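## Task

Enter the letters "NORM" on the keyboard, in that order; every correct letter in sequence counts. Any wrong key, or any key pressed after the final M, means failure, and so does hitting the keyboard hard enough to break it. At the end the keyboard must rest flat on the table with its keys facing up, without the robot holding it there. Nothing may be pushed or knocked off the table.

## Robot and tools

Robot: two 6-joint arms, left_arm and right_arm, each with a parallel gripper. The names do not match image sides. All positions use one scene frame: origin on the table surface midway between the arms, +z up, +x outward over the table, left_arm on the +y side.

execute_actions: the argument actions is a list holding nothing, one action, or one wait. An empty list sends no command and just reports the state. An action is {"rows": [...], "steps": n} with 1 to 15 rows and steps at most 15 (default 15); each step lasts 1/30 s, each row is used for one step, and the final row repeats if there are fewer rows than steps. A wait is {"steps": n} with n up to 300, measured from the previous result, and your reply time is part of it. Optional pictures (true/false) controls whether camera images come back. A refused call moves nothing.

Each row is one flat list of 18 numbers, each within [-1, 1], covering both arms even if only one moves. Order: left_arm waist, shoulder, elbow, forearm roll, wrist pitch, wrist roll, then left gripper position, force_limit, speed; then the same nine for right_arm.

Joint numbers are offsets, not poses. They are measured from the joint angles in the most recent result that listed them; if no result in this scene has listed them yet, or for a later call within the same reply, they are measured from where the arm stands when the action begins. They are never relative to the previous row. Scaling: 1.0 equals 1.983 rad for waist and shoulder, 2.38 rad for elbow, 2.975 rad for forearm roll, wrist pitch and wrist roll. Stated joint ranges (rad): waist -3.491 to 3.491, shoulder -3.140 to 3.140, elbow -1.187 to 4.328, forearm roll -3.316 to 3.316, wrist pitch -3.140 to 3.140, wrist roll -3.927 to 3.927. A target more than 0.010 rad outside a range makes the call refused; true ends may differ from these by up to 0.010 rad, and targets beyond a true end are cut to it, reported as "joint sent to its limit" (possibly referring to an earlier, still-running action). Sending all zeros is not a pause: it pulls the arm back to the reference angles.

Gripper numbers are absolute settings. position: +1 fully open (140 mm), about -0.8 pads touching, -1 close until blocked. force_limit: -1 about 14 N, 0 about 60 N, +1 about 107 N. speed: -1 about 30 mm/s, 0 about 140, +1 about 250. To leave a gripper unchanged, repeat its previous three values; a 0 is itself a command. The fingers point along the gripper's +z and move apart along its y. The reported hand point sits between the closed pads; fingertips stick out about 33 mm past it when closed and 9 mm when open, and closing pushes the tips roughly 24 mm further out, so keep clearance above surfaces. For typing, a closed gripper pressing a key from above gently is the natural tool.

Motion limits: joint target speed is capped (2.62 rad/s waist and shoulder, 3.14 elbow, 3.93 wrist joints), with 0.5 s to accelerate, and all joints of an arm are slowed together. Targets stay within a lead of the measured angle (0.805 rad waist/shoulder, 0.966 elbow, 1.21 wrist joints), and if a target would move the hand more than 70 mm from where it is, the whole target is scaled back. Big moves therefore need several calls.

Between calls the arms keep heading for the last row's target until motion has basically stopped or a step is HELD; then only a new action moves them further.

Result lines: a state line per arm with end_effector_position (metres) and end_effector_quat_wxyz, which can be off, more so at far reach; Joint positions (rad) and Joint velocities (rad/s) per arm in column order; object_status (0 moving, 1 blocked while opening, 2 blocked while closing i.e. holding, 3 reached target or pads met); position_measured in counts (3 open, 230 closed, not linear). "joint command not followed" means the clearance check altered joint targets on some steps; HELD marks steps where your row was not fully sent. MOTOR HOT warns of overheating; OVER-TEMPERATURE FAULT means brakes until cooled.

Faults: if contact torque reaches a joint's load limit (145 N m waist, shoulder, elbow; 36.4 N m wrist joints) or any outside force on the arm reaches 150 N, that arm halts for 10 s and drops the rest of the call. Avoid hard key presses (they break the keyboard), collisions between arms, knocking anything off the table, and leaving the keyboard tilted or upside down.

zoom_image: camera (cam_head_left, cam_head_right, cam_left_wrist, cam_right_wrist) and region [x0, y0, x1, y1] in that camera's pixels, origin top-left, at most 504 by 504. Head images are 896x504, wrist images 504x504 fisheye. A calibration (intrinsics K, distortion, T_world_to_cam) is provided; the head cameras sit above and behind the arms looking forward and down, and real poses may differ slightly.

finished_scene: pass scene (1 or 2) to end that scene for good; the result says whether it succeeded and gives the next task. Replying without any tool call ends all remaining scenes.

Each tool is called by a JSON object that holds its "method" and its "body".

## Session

{"method": "execute_actions", "body": {"actions": []}}

Scene clock: 0.00 s of 4023.00 s.
left_arm: end_effector_position=(+0.4605, +0.3098, +0.2721) position_measured=230 object_status=3 end_effector_quat_wxyz=(-0.000, +0.999, -0.047, +0.000) | right_arm: end_effector_position=(+0.2079, -0.2289, +0.1243) position_measured=230 object_status=3 end_effector_quat_wxyz=(+0.294, -0.552, +0.744, -0.235)
Joint positions: left_arm=[ 0.26   0.133  0.22  -0.    -1.657  1.307] | right_arm=[ 2.15  -0.378 -1.006  0.686 -1.4   -2.575]
Joint velocities: left_arm=[ 0.    -0.     0.001  0.    -0.     0.   ] | right_arm=[-0.001 -0.001  0.    -0.     0.     0.   ]
camera_calibration (this result's frames):
cam_left_wrist: T_world_to_cam=[[0.13622, -0.990567, 0.0148678, 0.23173], [-0.906532, -0.118583, 0.405139, 0.350604], [-0.399555, -0.0686662, -0.914134, 0.629456], [0, 0, 0, 1]] pos_world=[0.53777, 0.314342, 0.429919]
cam_right_wrist: T_world_to_cam=[[-0.675878, 0.134878, -0.724567, 0.267746], [-0.136464, 0.94321, 0.302873, 0.213839], [0.724269, 0.303583, -0.619089, 0.170999], [0, 0, 0, 1]] pos_world=[0.0862954, -0.28972, 0.235097]

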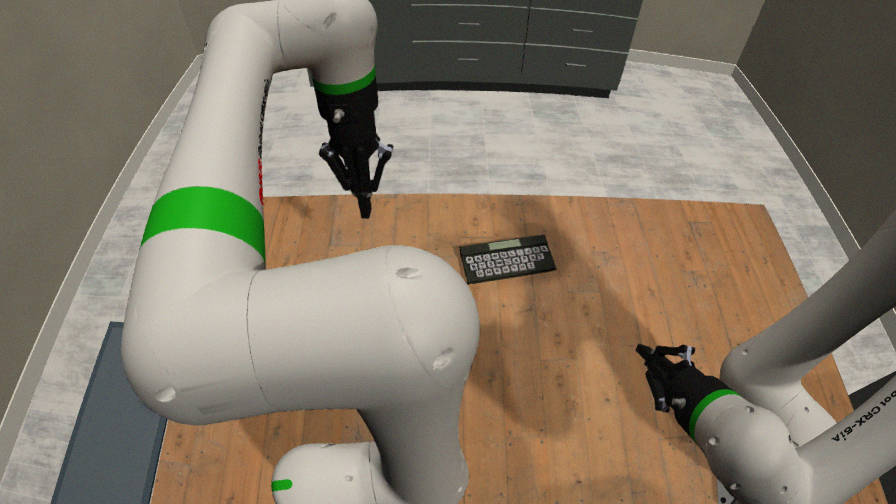

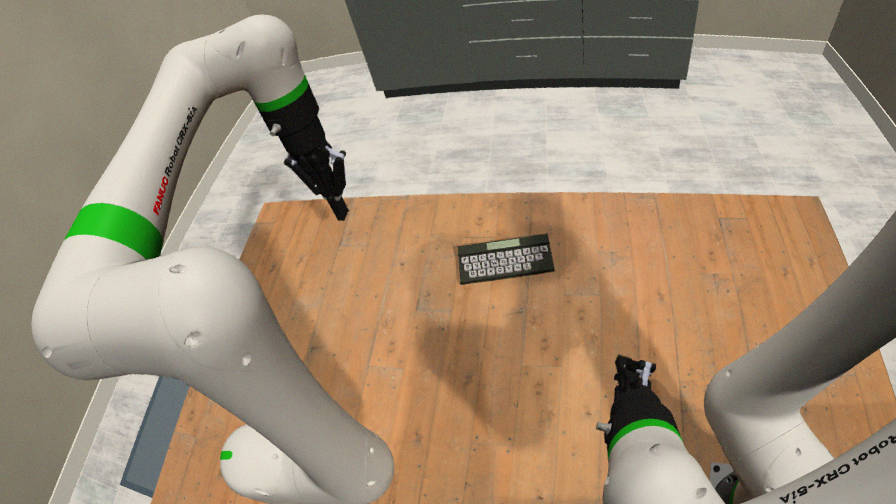

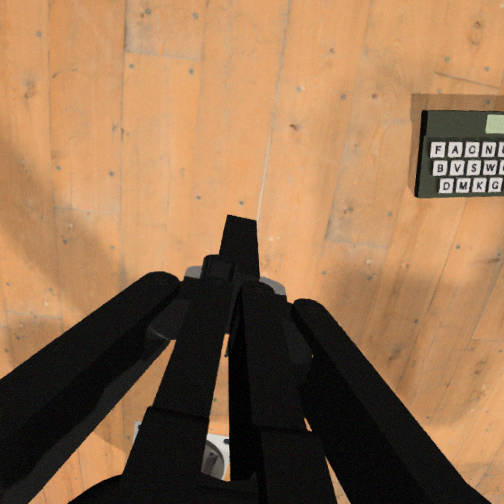

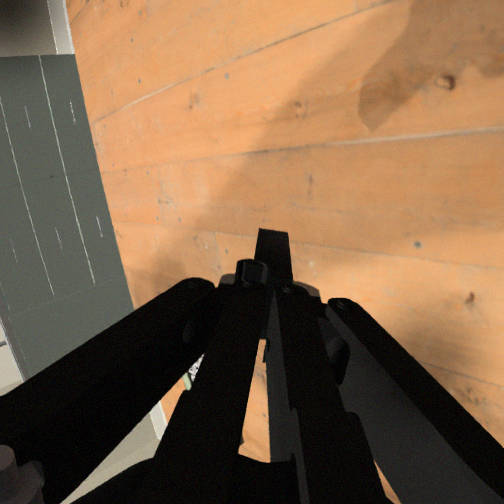

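{"method": "execute_actions", "body": {"actions": [{"rows":[[-0.2476,0.0408,-0.178,0,0.3096,0.855,-1,0,0,0,0,0,0,0,0,-1,0,0]]}], "pictures": false}}

{"method": "execute_actions", "body": {"actions": [{"steps":40}]}}

{"method": "zoom_image", "body": {"camera": "cam_head_right", "region": [450,225,570,295]}}

Scene clock: 8.70 s of 4023.00 s.
left_arm: end_effector_position=(+0.5123, +0.2136, +0.1899) position_measured=233 object_status=3 end_effector_quat_wxyz=(+0.013, +0.988, +0.133, +0.081) | right_arm: end_effector_position=(+0.2079, -0.2289, +0.1243) position_measured=233 object_status=3 end_effector_quat_wxyz=(+0.294, -0.552, +0.744, -0.235)
Joint positions: left_arm=[ 0.067  0.165  0.054 -0.    -1.295  1.861] | right_arm=[ 2.15  -0.378 -1.006  0.686 -1.4   -2.575]
Joint velocities: left_arm=[-0.447  0.076 -0.387 -0.001  0.837  1.623] | right_arm=[ 0.001  0.    -0.     0.    -0.    -0.   ]
Steps of this call (steps 1 to 90: nothing new was sent; then 5.20 s passed at rest; steps 91 to 105: all 15 steps of this action). Readings (joint positions | what the end effector reports):
91: left_arm=[0.260 0.133 0.220 -0.000 -1.657 1.307] | right_arm=[2.150 -0.378 -1.006 0.686 -1.400 -2.575] | left_arm position_measured=230 object_status=0 | right_arm position_measured=230 object_status=0
92: left_arm=[0.258 0.133 0.218 -0.000 -1.654 1.312] | right_arm=[2.150 -0.378 -1.006 0.686 -1.400 -2.575] | left_arm position_measured=233 object_status=0 | right_arm position_measured=233 object_status=0
94: left_arm=[0.244 0.135 0.206 -0.000 -1.626 1.348] | right_arm=[2.150 -0.378 -1.006 0.686 -1.400 -2.575] | left_arm position_measured=233 object_status=0 | right_arm position_measured=233 object_status=0
98: left_arm=[0.179 0.146 0.150 -0.000 -1.505 1.511] | right_arm=[2.150 -0.378 -1.006 0.686 -1.400 -2.575] | left_arm position_measured=233 object_status=3 | right_arm position_measured=233 object_status=3
105: the state above

Scene clock: 10.03 s of 4023.00 s.
left_arm: end_effector_position=(+0.5141, +0.0357, +0.0852) position_measured=233 object_status=3 end_effector_quat_wxyz=(+0.199, +0.546, +0.812, +0.055) | right_arm: end_effector_position=(+0.2079, -0.2289, +0.1243) position_measured=233 object_status=3 end_effector_quat_wxyz=(+0.294, -0.552, +0.744, -0.235)
Joint positions: left_arm=[-0.231  0.214 -0.204 -0.    -0.736  3.85 ] | right_arm=[ 2.15  -0.378 -1.006  0.686 -1.4   -2.575]
Joint velocities: left_arm=[ 0.     0.002 -0.001  0.     0.     0.001] | right_arm=[-0.002 -0.     0.    -0.    -0.     0.   ]
Steps of this call (steps 1 to 40: the robot went on to your last target). Readings (joint positions | what the end effector reports):
1: left_arm=[0.052 0.167 0.041 -0.000 -1.267 1.917] | right_arm=[2.150 -0.378 -1.006 0.686 -1.400 -2.575] | left_arm position_measured=233 object_status=3 | right_arm position_measured=233 object_status=3
2: left_arm=[0.037 0.170 0.028 -0.000 -1.239 1.975] | right_arm=[2.150 -0.378 -1.006 0.686 -1.400 -2.575] | left_arm position_measured=233 object_status=3 | right_arm position_measured=233 object_status=3
4: left_arm=[0.009 0.174 0.003 -0.000 -1.185 2.098] | right_arm=[2.150 -0.378 -1.006 0.686 -1.400 -2.575] | left_arm position_measured=233 object_status=3 | right_arm position_measured=233 object_status=3
8: left_arm=[-0.046 0.183 -0.044 -0.000 -1.082 2.370] | right_arm=[2.150 -0.378 -1.006 0.686 -1.400 -2.575] | left_arm position_measured=233 object_status=3 | right_arm position_measured=233 object_status=3
40: the state above
camera_calibration (this result's frames):
cam_left_wrist: T_world_to_cam=[[0.760962, 0.597278, 0.253369, -0.442542], [0.30906, -0.677074, 0.667872, -0.184985], [0.570455, -0.429919, -0.699822, -0.0428693], [0, 0, 0, 1]] pos_world=[0.418384, 0.120642, 0.205672]
cam_right_wrist: T_world_to_cam=[[-0.675878, 0.134877, -0.724567, 0.267745], [-0.136465, 0.94321, 0.302872, 0.213839], [0.724269, 0.303582, -0.619089, 0.170999], [0, 0, 0, 1]] pos_world=[0.0862954, -0.28972, 0.235097]

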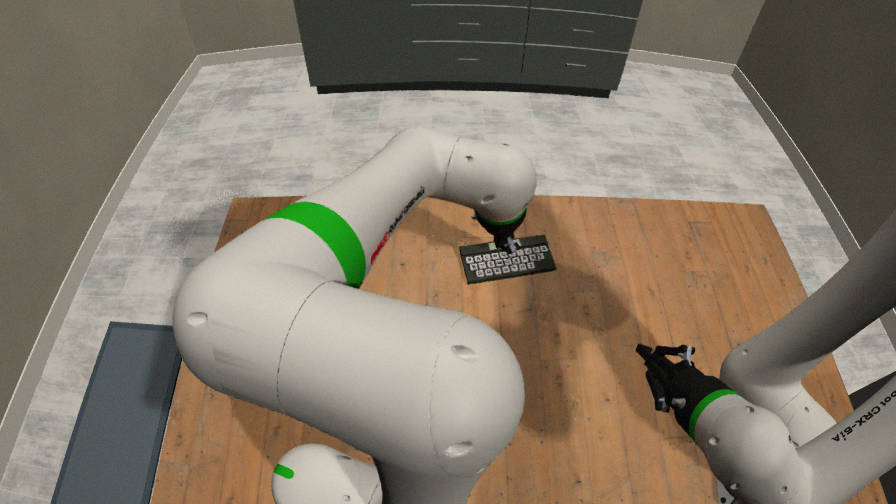

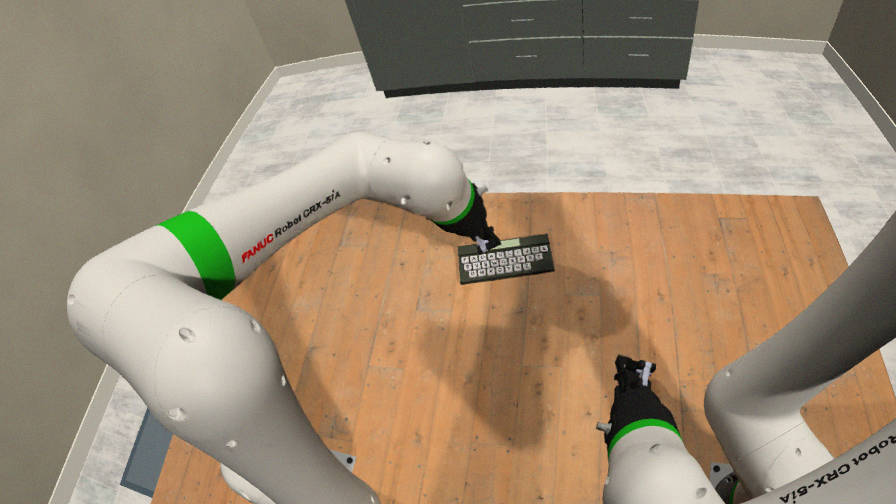

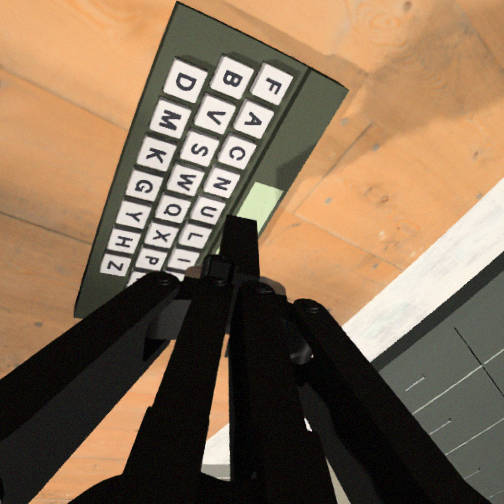

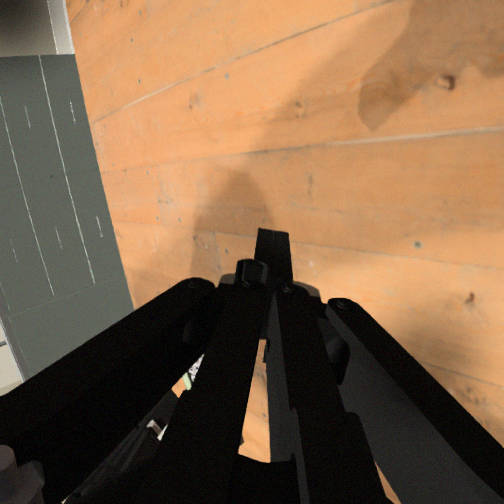

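Region (450, 225, 570, 295) of cam_head_right's 896x504 image, scaled by 4.200, with more detail than that image has; it fills the top 294 rows of this view, and the rest is white.

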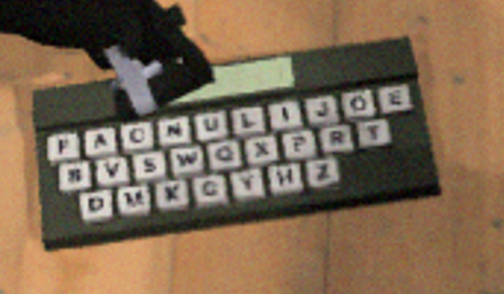

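{"method": "execute_actions", "body": {"actions": [{"rows":[[0.0018,0.0119,-0.017,0,0.0215,0,-1,0,0,0,0,0,0,0,0,-1,0,0]],"steps":12}]}}

Scene clock: 13.20 s of 4023.00 s.
left_arm: end_effector_position=(+0.5128, +0.0384, +0.0583) position_measured=233 object_status=3 end_effector_quat_wxyz=(+0.199, +0.544, +0.813, +0.056) | right_arm: end_effector_position=(+0.2079, -0.2289, +0.1243) position_measured=233 object_status=3 end_effector_quat_wxyz=(+0.294, -0.552, +0.744, -0.235)
Joint positions: left_arm=[-0.227  0.237 -0.244 -0.    -0.672  3.85 ] | right_arm=[ 2.15  -0.378 -1.006  0.686 -1.4   -2.575]
Joint velocities: left_arm=[-0.001  0.    -0.002  0.     0.002 -0.001] | right_arm=[-0.    -0.    -0.    -0.001  0.001  0.   ]
Steps of this call (steps 1 to 15: the robot went on to your last target; steps 16 to 83: nothing new was sent; steps 84 to 95: all 12 steps of this action). Readings (joint positions | what the end effector reports):
84: left_arm=[-0.231 0.214 -0.204 -0.000 -0.736 3.850] | right_arm=[2.150 -0.378 -1.006 0.686 -1.400 -2.575] | left_arm position_measured=233 object_status=3 | right_arm position_measured=233 object_status=3
85: left_arm=[-0.231 0.216 -0.207 -0.000 -0.731 3.850] | right_arm=[2.150 -0.378 -1.006 0.686 -1.400 -2.575] | left_arm position_measured=233 object_status=3 | right_arm position_measured=233 object_status=3
87: left_arm=[-0.229 0.227 -0.227 -0.000 -0.700 3.850] | right_arm=[2.150 -0.378 -1.006 0.686 -1.400 -2.575] | left_arm position_measured=233 object_status=3 | right_arm position_measured=233 object_status=3
91: left_arm=[-0.228 0.237 -0.243 -0.000 -0.673 3.850] | right_arm=[2.150 -0.378 -1.006 0.686 -1.400 -2.575] | left_arm position_measured=233 object_status=3 | right_arm position_measured=233 object_status=3
95: the state above
camera_calibration (this result's frames):
cam_left_wrist: T_world_to_cam=[[0.758906, 0.5999, 0.253343, -0.435382], [0.311411, -0.675999, 0.667869, -0.166027], [0.571914, -0.427956, -0.699834, -0.0606028], [0, 0, 0, 1]] pos_world=[0.416776, 0.123016, 0.178773]
cam_right_wrist: T_world_to_cam=[[-0.675878, 0.134878, -0.724567, 0.267746], [-0.136464, 0.94321, 0.302873, 0.213839], [0.724269, 0.303583, -0.619089, 0.170999], [0, 0, 0, 1]] pos_world=[0.0862954, -0.28972, 0.235097]

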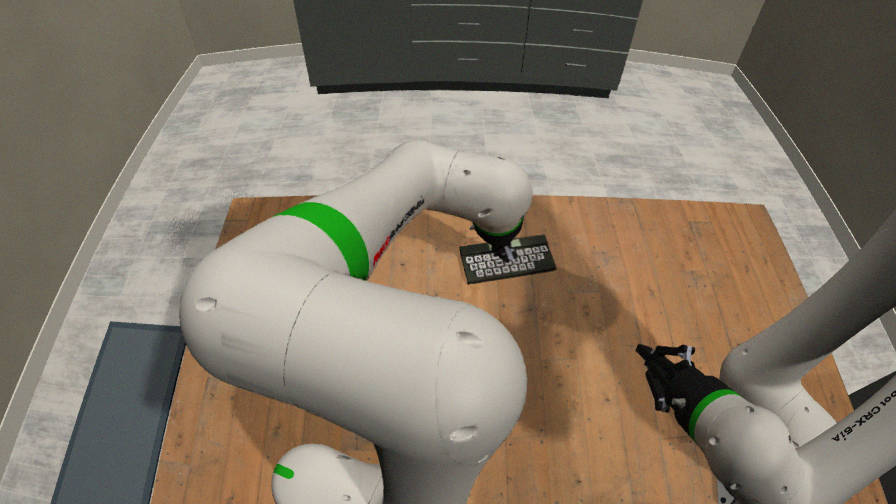

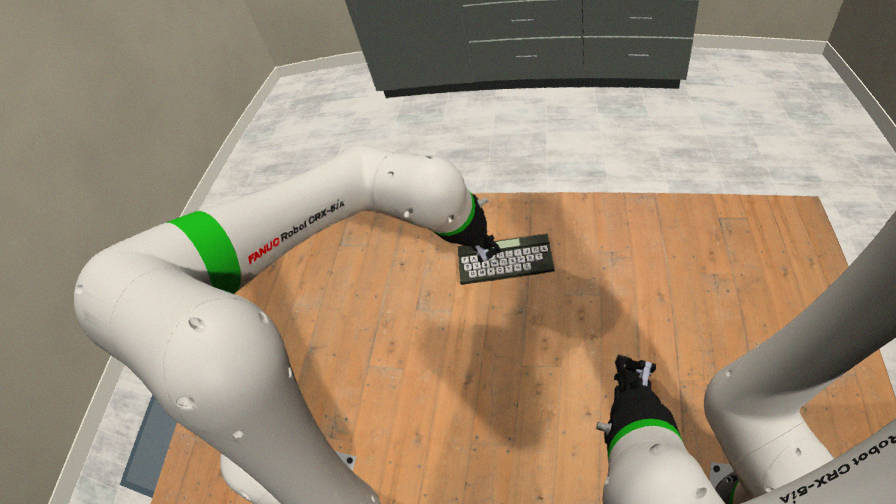

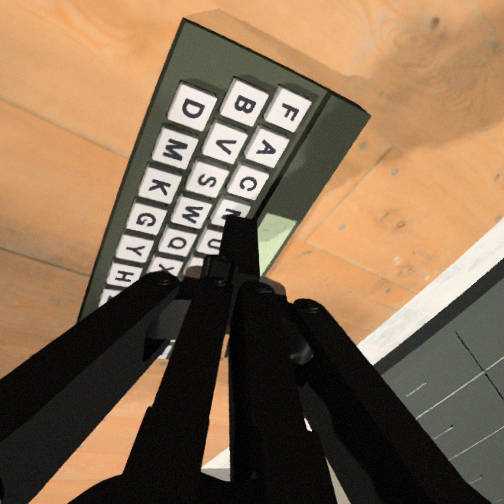

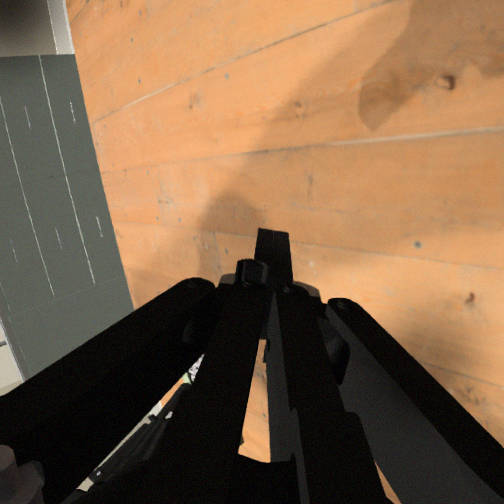

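{"method": "execute_actions", "body": {"actions": [{"rows":[[0,0.0026,-0.0033,0,0.0044,0,-1,0,0,0,0,0,0,0,0,-1,0,0]],"steps":10}]}}

Scene clock: 16.30 s of 4023.00 s.
left_arm: end_effector_position=(+0.5123, +0.0387, +0.0529) position_measured=233 object_status=3 end_effector_quat_wxyz=(+0.199, +0.544, +0.813, +0.056) | right_arm: end_effector_position=(+0.2079, -0.2289, +0.1243) position_measured=233 object_status=3 end_effector_quat_wxyz=(+0.294, -0.552, +0.744, -0.235)
Joint positions: left_arm=[-0.227  0.243 -0.252 -0.    -0.659  3.85 ] | right_arm=[ 2.15  -0.378 -1.006  0.686 -1.4   -2.575]
Joint velocities: left_arm=[-0.002  0.001 -0.001 -0.    -0.    -0.   ] | right_arm=[-0.     0.001 -0.    -0.     0.    -0.   ]
Steps of this call (steps 1 to 15: the robot went on to your last target; steps 16 to 83: nothing new was sent; steps 84 to 93: all 10 steps of this action). Readings (joint positions | what the end effector reports):
84: left_arm=[-0.227 0.238 -0.244 -0.000 -0.672 3.850] | right_arm=[2.150 -0.378 -1.006 0.686 -1.400 -2.575] | left_arm position_measured=233 object_status=3 | right_arm position_measured=233 object_status=3
85: left_arm=[-0.227 0.239 -0.246 -0.000 -0.669 3.850] | right_arm=[2.150 -0.378 -1.006 0.686 -1.400 -2.575] | left_arm position_measured=233 object_status=3 | right_arm position_measured=233 object_status=3
87: left_arm=[-0.227 0.242 -0.250 -0.000 -0.662 3.850] | right_arm=[2.150 -0.378 -1.006 0.686 -1.400 -2.575] | left_arm position_measured=233 object_status=3 | right_arm position_measured=233 object_status=3
91: left_arm=[-0.227 0.243 -0.252 -0.000 -0.660 3.850] | right_arm=[2.150 -0.378 -1.006 0.686 -1.400 -2.575] | left_arm position_measured=233 object_status=3 | right_arm position_measured=233 object_status=3
93: the state above
camera_calibration (this result's frames):
cam_left_wrist: T_world_to_cam=[[0.758823, 0.599982, 0.253396, -0.433751], [0.311412, -0.675945, 0.667923, -0.162131], [0.572023, -0.427925, -0.699764, -0.064072], [0, 0, 0, 1]] pos_world=[0.41628, 0.123233, 0.173366]
cam_right_wrist: T_world_to_cam=[[-0.675878, 0.134878, -0.724567, 0.267746], [-0.136464, 0.94321, 0.302873, 0.213839], [0.724269, 0.303582, -0.619089, 0.170999], [0, 0, 0, 1]] pos_world=[0.0862954, -0.28972, 0.235097]

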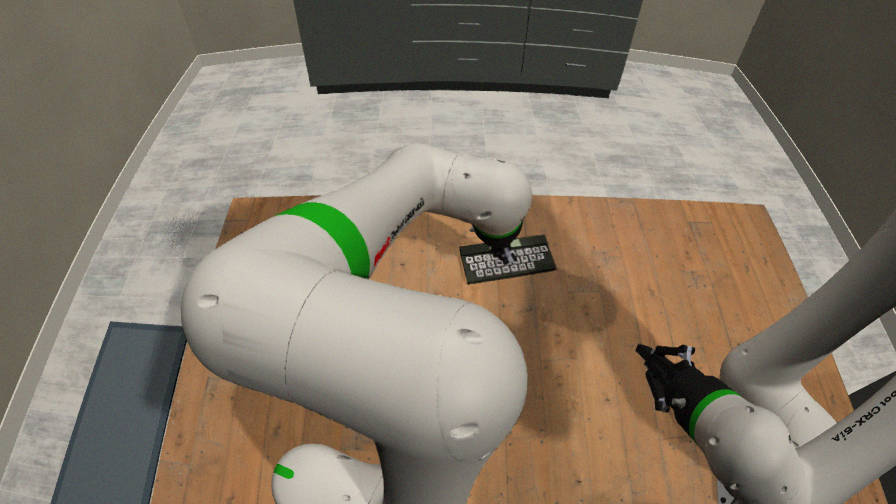

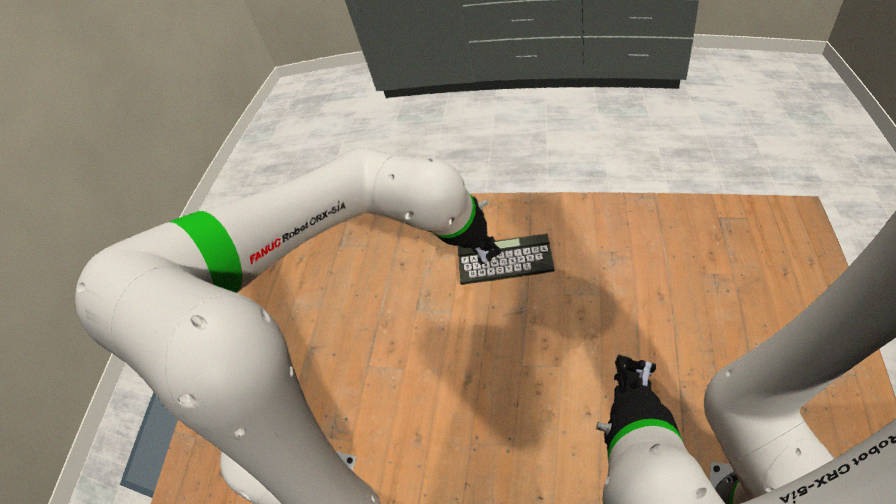

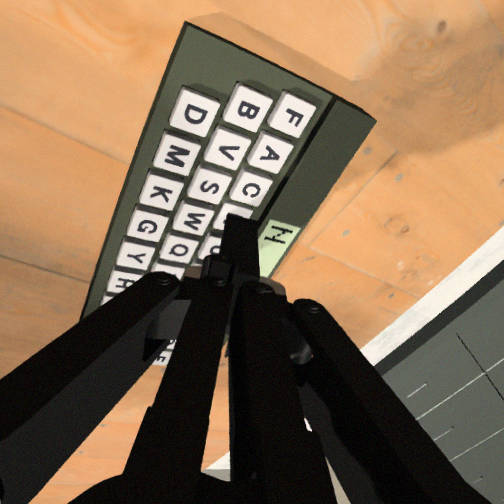

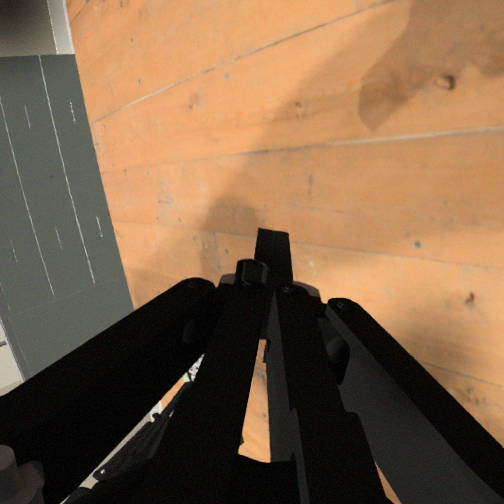

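{"method": "execute_actions", "body": {"actions": [{"rows":[[0,-0.0046,0.004,0,-0.0062,0,-1,0,0,0,0,0,0,0,0,-1,0,0]],"steps":8}], "pictures": false}}

{"method": "execute_actions", "body": {"actions": [{"rows":[[-0.0686,0.0832,0.0926,0,-0.0187,0,-1,0,0,0,0,0,0,0,0,-1,0,0]]}]}}

Scene clock: 20.63 s of 4023.00 s.
left_arm: end_effector_position=(+0.5124, +0.0386, +0.0607) position_measured=233 object_status=3 end_effector_quat_wxyz=(+0.199, +0.544, +0.813, +0.056) | right_arm: end_effector_position=(+0.2079, -0.2289, +0.1243) position_measured=233 object_status=3 end_effector_quat_wxyz=(+0.294, -0.552, +0.744, -0.235)
Joint positions: left_arm=[-0.227  0.234 -0.242 -0.    -0.678  3.85 ] | right_arm=[ 2.15  -0.378 -1.006  0.686 -1.4   -2.575]
Joint velocities: left_arm=[-0.001 -0.005  0.004 -0.001 -0.006  0.   ] | right_arm=[-0.001  0.     0.    -0.    -0.001  0.   ]
Steps of this call (steps 1 to 15: the robot went on to your last target; steps 16 to 90: nothing new was sent; then 1.07 s passed at rest; steps 91 to 98: all 8 steps of this action). Readings (joint positions | what the end effector reports):
91: left_arm=[-0.227 0.243 -0.252 -0.000 -0.659 3.850] | right_arm=[2.150 -0.378 -1.006 0.686 -1.400 -2.575] | left_arm position_measured=233 object_status=3 | right_arm position_measured=233 object_status=3
92: left_arm=[-0.227 0.241 -0.250 -0.000 -0.663 3.850] | right_arm=[2.150 -0.378 -1.006 0.686 -1.400 -2.575] | left_arm position_measured=233 object_status=3 | right_arm position_measured=233 object_status=3
94: left_arm=[-0.227 0.236 -0.244 -0.000 -0.674 3.850] | right_arm=[2.150 -0.378 -1.006 0.686 -1.400 -2.575] | left_arm position_measured=233 object_status=3 | right_arm position_measured=233 object_status=3
98: the state above

Scene clock: 21.13 s of 4023.00 s.
left_arm: end_effector_position=(+0.5312, -0.0655, +0.0611) position_measured=233 object_status=3 end_effector_quat_wxyz=(+0.203, +0.598, +0.774, +0.042) | right_arm: end_effector_position=(+0.2079, -0.2289, +0.1243) position_measured=233 object_status=3 end_effector_quat_wxyz=(+0.294, -0.552, +0.744, -0.235)
Joint positions: left_arm=[-0.363  0.398 -0.023 -0.    -0.733  3.85 ] | right_arm=[ 2.15  -0.378 -1.006  0.686 -1.4   -2.575]
Joint velocities: left_arm=[-0.003  0.005  0.008 -0.     0.    -0.   ] | right_arm=[-0.001 -0.001 -0.     0.     0.     0.   ]
Steps of this call (steps 1 to 15: all 15 steps of this action). Readings (joint positions | what the end effector reports):
1: left_arm=[-0.227 0.234 -0.242 -0.000 -0.678 3.850] | right_arm=[2.150 -0.378 -1.006 0.686 -1.400 -2.575] | left_arm position_measured=233 object_status=3 | right_arm position_measured=233 object_status=3
2: left_arm=[-0.230 0.236 -0.238 -0.000 -0.679 3.850] | right_arm=[2.150 -0.378 -1.006 0.686 -1.400 -2.575] | left_arm position_measured=233 object_status=3 | right_arm position_measured=233 object_status=3
4: left_arm=[-0.248 0.258 -0.209 -0.000 -0.686 3.850] | right_arm=[2.150 -0.378 -1.006 0.686 -1.400 -2.575] | left_arm position_measured=233 object_status=3 | right_arm position_measured=233 object_status=3
8: left_arm=[-0.317 0.342 -0.097 -0.000 -0.714 3.850] | right_arm=[2.150 -0.378 -1.006 0.686 -1.400 -2.575] | left_arm position_measured=233 object_status=3 | right_arm position_measured=233 object_status=3
15: the state above
camera_calibration (this result's frames):
cam_left_wrist: T_world_to_cam=[[0.833139, 0.491677, 0.253245, -0.434199], [0.217202, -0.711984, 0.667759, -0.196122], [0.508629, -0.501331, -0.699975, -0.0848328], [0, 0, 0, 1]] pos_world=[0.447495, 0.031321, 0.181541]
cam_right_wrist: T_world_to_cam=[[-0.675878, 0.134878, -0.724567, 0.267746], [-0.136464, 0.94321, 0.302873, 0.213839], [0.724269, 0.303583, -0.619089, 0.170999], [0, 0, 0, 1]] pos_world=[0.0862954, -0.28972, 0.235097]

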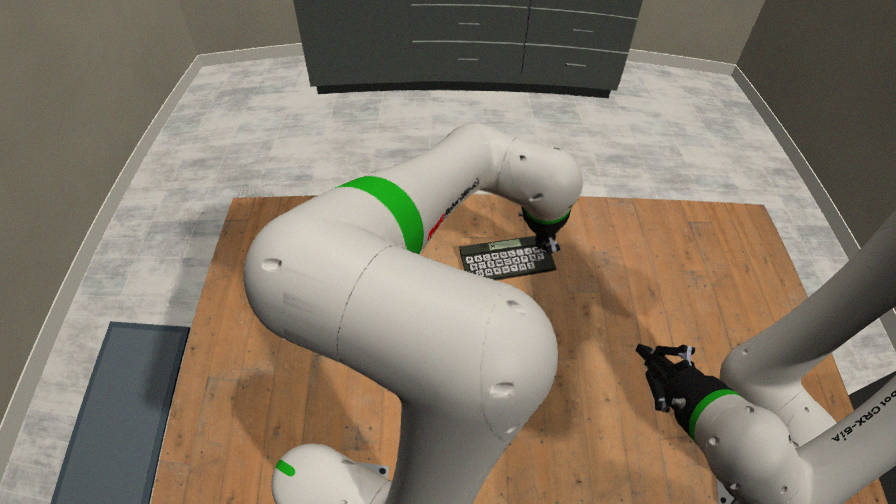

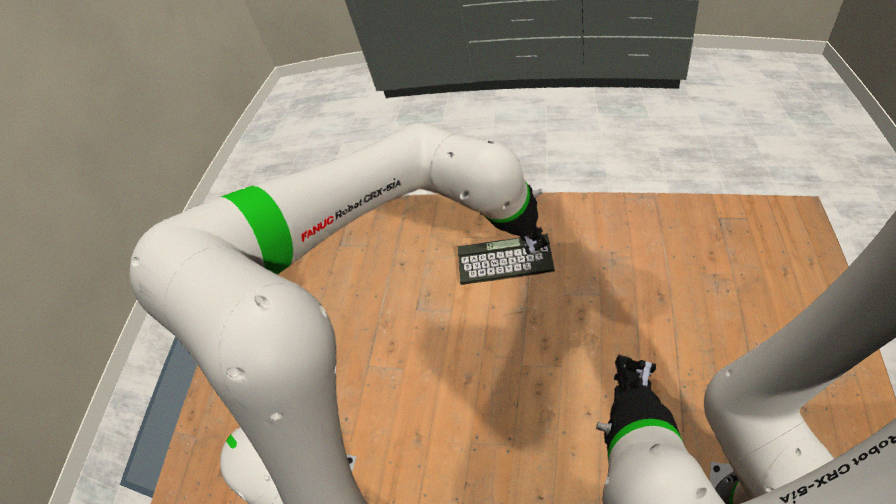

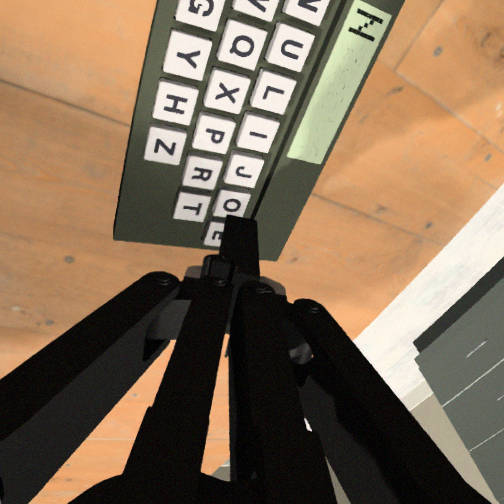

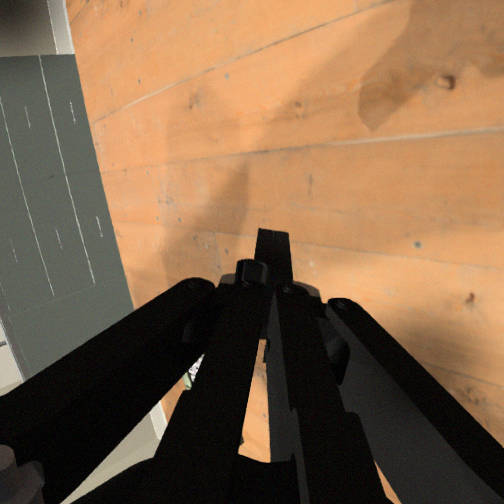

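{"method": "execute_actions", "body": {"actions": [{"rows":[[0.0022,-0.0039,-0.0046,0,0.0011,0,-1,0,0,0,0,0,0,0,0,-1,0,0],[0.0022,-0.0039,-0.0046,0,0.0011,0,-1,0,0,0,0,0,0,0,0,-1,0,0],[0.0022,-0.0039,-0.0046,0,0.0011,0,-1,0,0,0,0,0,0,0,0,-1,0,0],[0.0022,0.0003,-0.0085,0,0.0071,0,-1,0,0,0,0,0,0,0,0,-1,0,0]],"steps":13}]}}

Scene clock: 26.40 s of 4023.00 s.
left_arm: end_effector_position=(+0.5299, -0.0615, +0.0530) position_measured=233 object_status=3 end_effector_quat_wxyz=(+0.203, +0.597, +0.775, +0.043) | right_arm: end_effector_position=(+0.2079, -0.2289, +0.1243) position_measured=233 object_status=3 end_effector_quat_wxyz=(+0.294, -0.552, +0.744, -0.235)
Joint positions: left_arm=[-0.359  0.399 -0.043 -0.    -0.712  3.85 ] | right_arm=[ 2.15  -0.378 -1.006  0.686 -1.4   -2.575]
Joint velocities: left_arm=[ 0.     0.    -0.001 -0.     0.002  0.002] | right_arm=[-0.002  0.     0.     0.    -0.     0.   ]
Steps of this call (steps 1 to 15: the robot went on to your last target; steps 16 to 90: nothing new was sent; then 1.83 s passed at rest; steps 91 to 103: all 13 steps of this action). Readings (joint positions | what the end effector reports):
91: left_arm=[-0.363 0.399 -0.022 -0.000 -0.733 3.850] | right_arm=[2.150 -0.378 -1.006 0.686 -1.400 -2.575] | left_arm position_measured=233 object_status=3 | right_arm position_measured=233 object_status=3
92: left_arm=[-0.363 0.397 -0.025 -0.000 -0.733 3.850] | right_arm=[2.150 -0.378 -1.006 0.686 -1.400 -2.575] | left_arm position_measured=233 object_status=3 | right_arm position_measured=233 object_status=3
94: left_arm=[-0.360 0.393 -0.031 -0.000 -0.731 3.850] | right_arm=[2.150 -0.378 -1.006 0.686 -1.400 -2.575] | left_arm position_measured=233 object_status=3 | right_arm position_measured=233 object_status=3
98: left_arm=[-0.359 0.398 -0.042 -0.000 -0.714 3.850] | right_arm=[2.150 -0.378 -1.006 0.686 -1.400 -2.575] | left_arm position_measured=233 object_status=3 | right_arm position_measured=233 object_status=3
103: the state above
camera_calibration (this result's frames):
cam_left_wrist: T_world_to_cam=[[0.830931, 0.495288, 0.253464, -0.431653], [0.22, -0.710924, 0.667973, -0.1891], [0.511032, -0.499277, -0.699692, -0.0890366], [0, 0, 0, 1]] pos_world=[0.445776, 0.0349027, 0.173424]
cam_right_wrist: T_world_to_cam=[[-0.675878, 0.134878, -0.724567, 0.267746], [-0.136465, 0.94321, 0.302873, 0.213839], [0.724269, 0.303583, -0.619089, 0.170999], [0, 0, 0, 1]] pos_world=[0.0862954, -0.28972, 0.235097]

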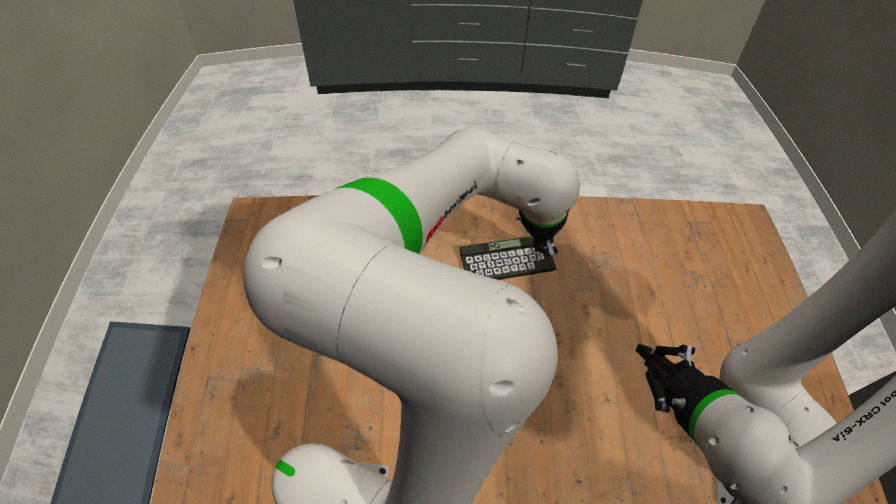

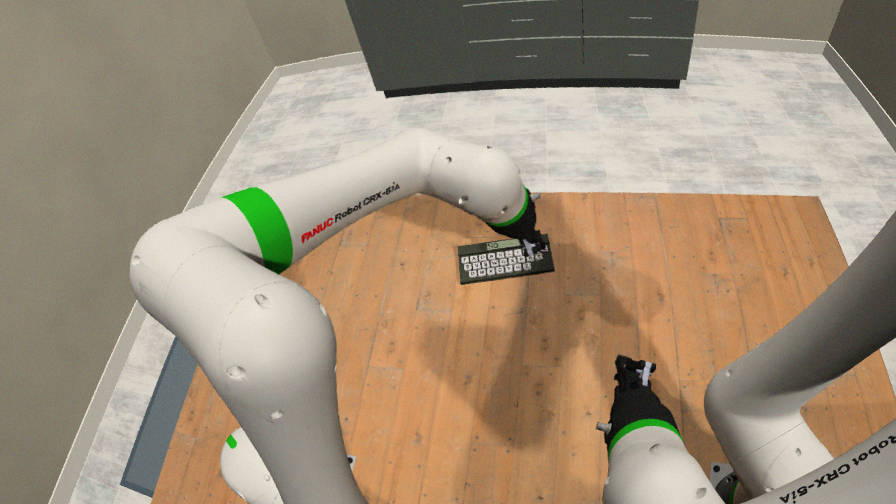

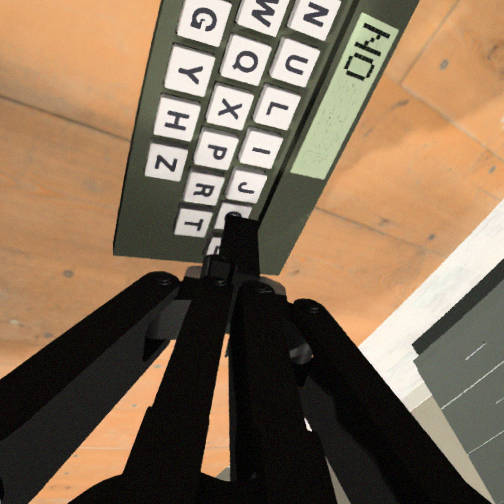

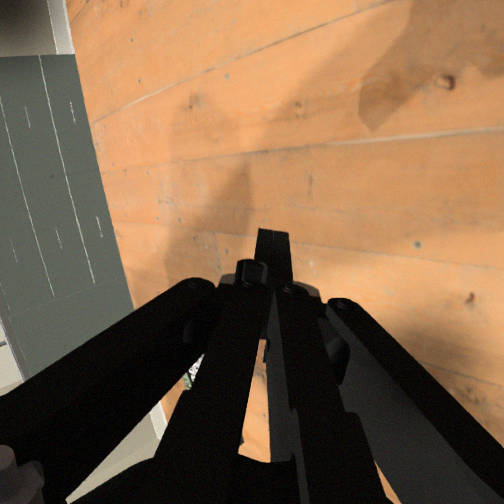

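{"method": "execute_actions", "body": {"actions": [{"rows":[[0,-0.0032,0.0029,0,-0.0045,0,-1,0,0,0,0,0,0,0,0,-1,0,0]],"steps":7}], "pictures": false}}

{"method": "execute_actions", "body": {"actions": [{"rows":[[0.0003,-0.0288,-0.0333,0,0.0074,0,-1,0,0,0,0,0,0,0,0,-1,0,0]],"steps":13}]}}

Scene clock: 32.47 s of 4023.00 s.
left_arm: end_effector_position=(+0.5299, -0.0615, +0.0588) position_measured=233 object_status=3 end_effector_quat_wxyz=(+0.202, +0.597, +0.775, +0.043) | right_arm: end_effector_position=(+0.2079, -0.2289, +0.1243) position_measured=233 object_status=3 end_effector_quat_wxyz=(+0.294, -0.552, +0.744, -0.235)
Joint positions: left_arm=[-0.359  0.393 -0.036 -0.    -0.725  3.85 ] | right_arm=[ 2.15  -0.378 -1.006  0.686 -1.4   -2.575]
Joint velocities: left_arm=[ 0.002 -0.004  0.006 -0.    -0.008 -0.001] | right_arm=[ 0. -0. -0. -0.  0.  0.]
Steps of this call (steps 1 to 15: the robot went on to your last target; steps 16 to 90: nothing new was sent; then 2.83 s passed at rest; steps 91 to 97: all 7 steps of this action). Readings (joint positions | what the end effector reports):
91: left_arm=[-0.359 0.399 -0.043 -0.000 -0.712 3.850] | right_arm=[2.150 -0.378 -1.006 0.686 -1.400 -2.575] | left_arm position_measured=233 object_status=3 | right_arm position_measured=233 object_status=3
92: left_arm=[-0.359 0.398 -0.041 -0.000 -0.715 3.850] | right_arm=[2.150 -0.378 -1.006 0.686 -1.400 -2.575] | left_arm position_measured=233 object_status=3 | right_arm position_measured=233 object_status=3
94: left_arm=[-0.359 0.394 -0.037 -0.000 -0.722 3.850] | right_arm=[2.150 -0.378 -1.006 0.686 -1.400 -2.575] | left_arm position_measured=233 object_status=3 | right_arm position_measured=233 object_status=3
97: the state above

Scene clock: 32.90 s of 4023.00 s.
left_arm: end_effector_position=(+0.5067, -0.0499, +0.0585) position_measured=233 object_status=3 end_effector_quat_wxyz=(+0.202, +0.596, +0.776, +0.043) | right_arm: end_effector_position=(+0.2079, -0.2289, +0.1243) position_measured=233 object_status=3 end_effector_quat_wxyz=(+0.294, -0.552, +0.744, -0.235)
Joint positions: left_arm=[-0.358  0.336 -0.115 -0.    -0.703  3.85 ] | right_arm=[ 2.15  -0.378 -1.006  0.686 -1.4   -2.575]
Joint velocities: left_arm=[-0.001 -0.002 -0.001  0.     0.001 -0.001] | right_arm=[ 0.     0.    -0.    -0.     0.001  0.   ]
Steps of this call (steps 1 to 13: all 13 steps of this action). Readings (joint positions | what the end effector reports):
1: left_arm=[-0.359 0.393 -0.036 -0.000 -0.725 3.850] | right_arm=[2.150 -0.378 -1.006 0.686 -1.400 -2.575] | left_arm position_measured=233 object_status=3 | right_arm position_measured=233 object_status=3
2: left_arm=[-0.359 0.390 -0.040 -0.000 -0.725 3.850] | right_arm=[2.150 -0.378 -1.006 0.686 -1.400 -2.575] | left_arm position_measured=233 object_status=3 | right_arm position_measured=233 object_status=3
4: left_arm=[-0.359 0.369 -0.068 -0.000 -0.717 3.850] | right_arm=[2.150 -0.378 -1.006 0.686 -1.400 -2.575] | left_arm position_measured=233 object_status=3 | right_arm position_measured=233 object_status=3
8: left_arm=[-0.358 0.337 -0.114 -0.000 -0.704 3.850] | right_arm=[2.150 -0.378 -1.006 0.686 -1.400 -2.575] | left_arm position_measured=233 object_status=3 | right_arm position_measured=233 object_status=3
13: the state above
camera_calibration (this result's frames):
cam_left_wrist: T_world_to_cam=[[0.830723, 0.495781, 0.25318, -0.419416], [0.22079, -0.71093, 0.667706, -0.179749], [0.511029, -0.498779, -0.700049, -0.0675028], [0, 0, 0, 1]] pos_world=[0.422601, 0.0464808, 0.178952]
cam_right_wrist: T_world_to_cam=[[-0.675878, 0.134878, -0.724567, 0.267746], [-0.136464, 0.94321, 0.302873, 0.213839], [0.72427, 0.303582, -0.619089, 0.170999], [0, 0, 0, 1]] pos_world=[0.0862954, -0.28972, 0.235097]

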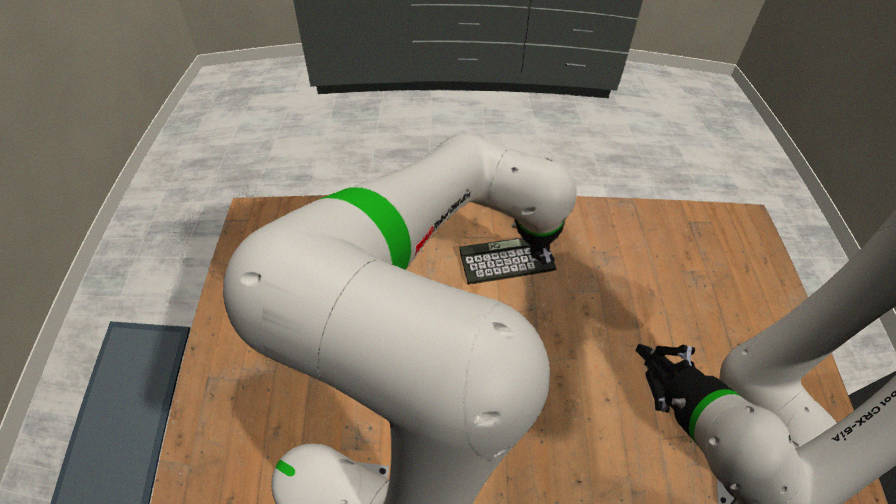

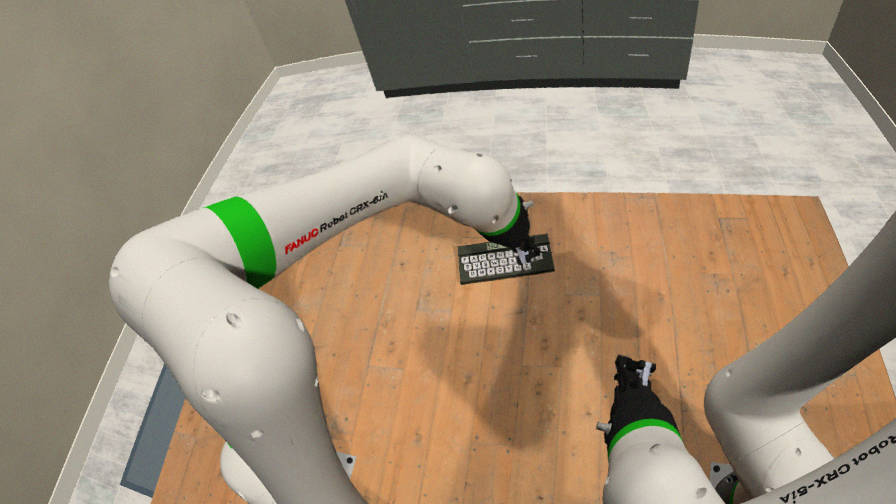

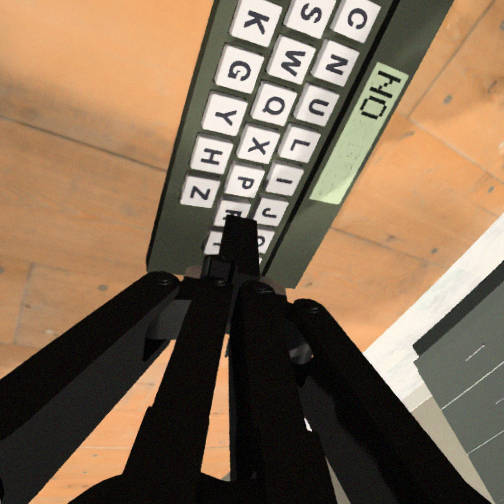

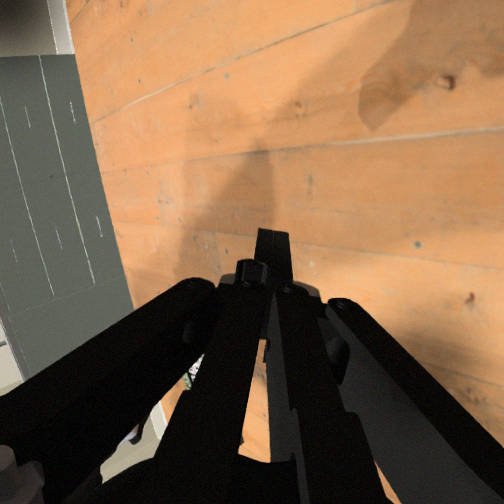

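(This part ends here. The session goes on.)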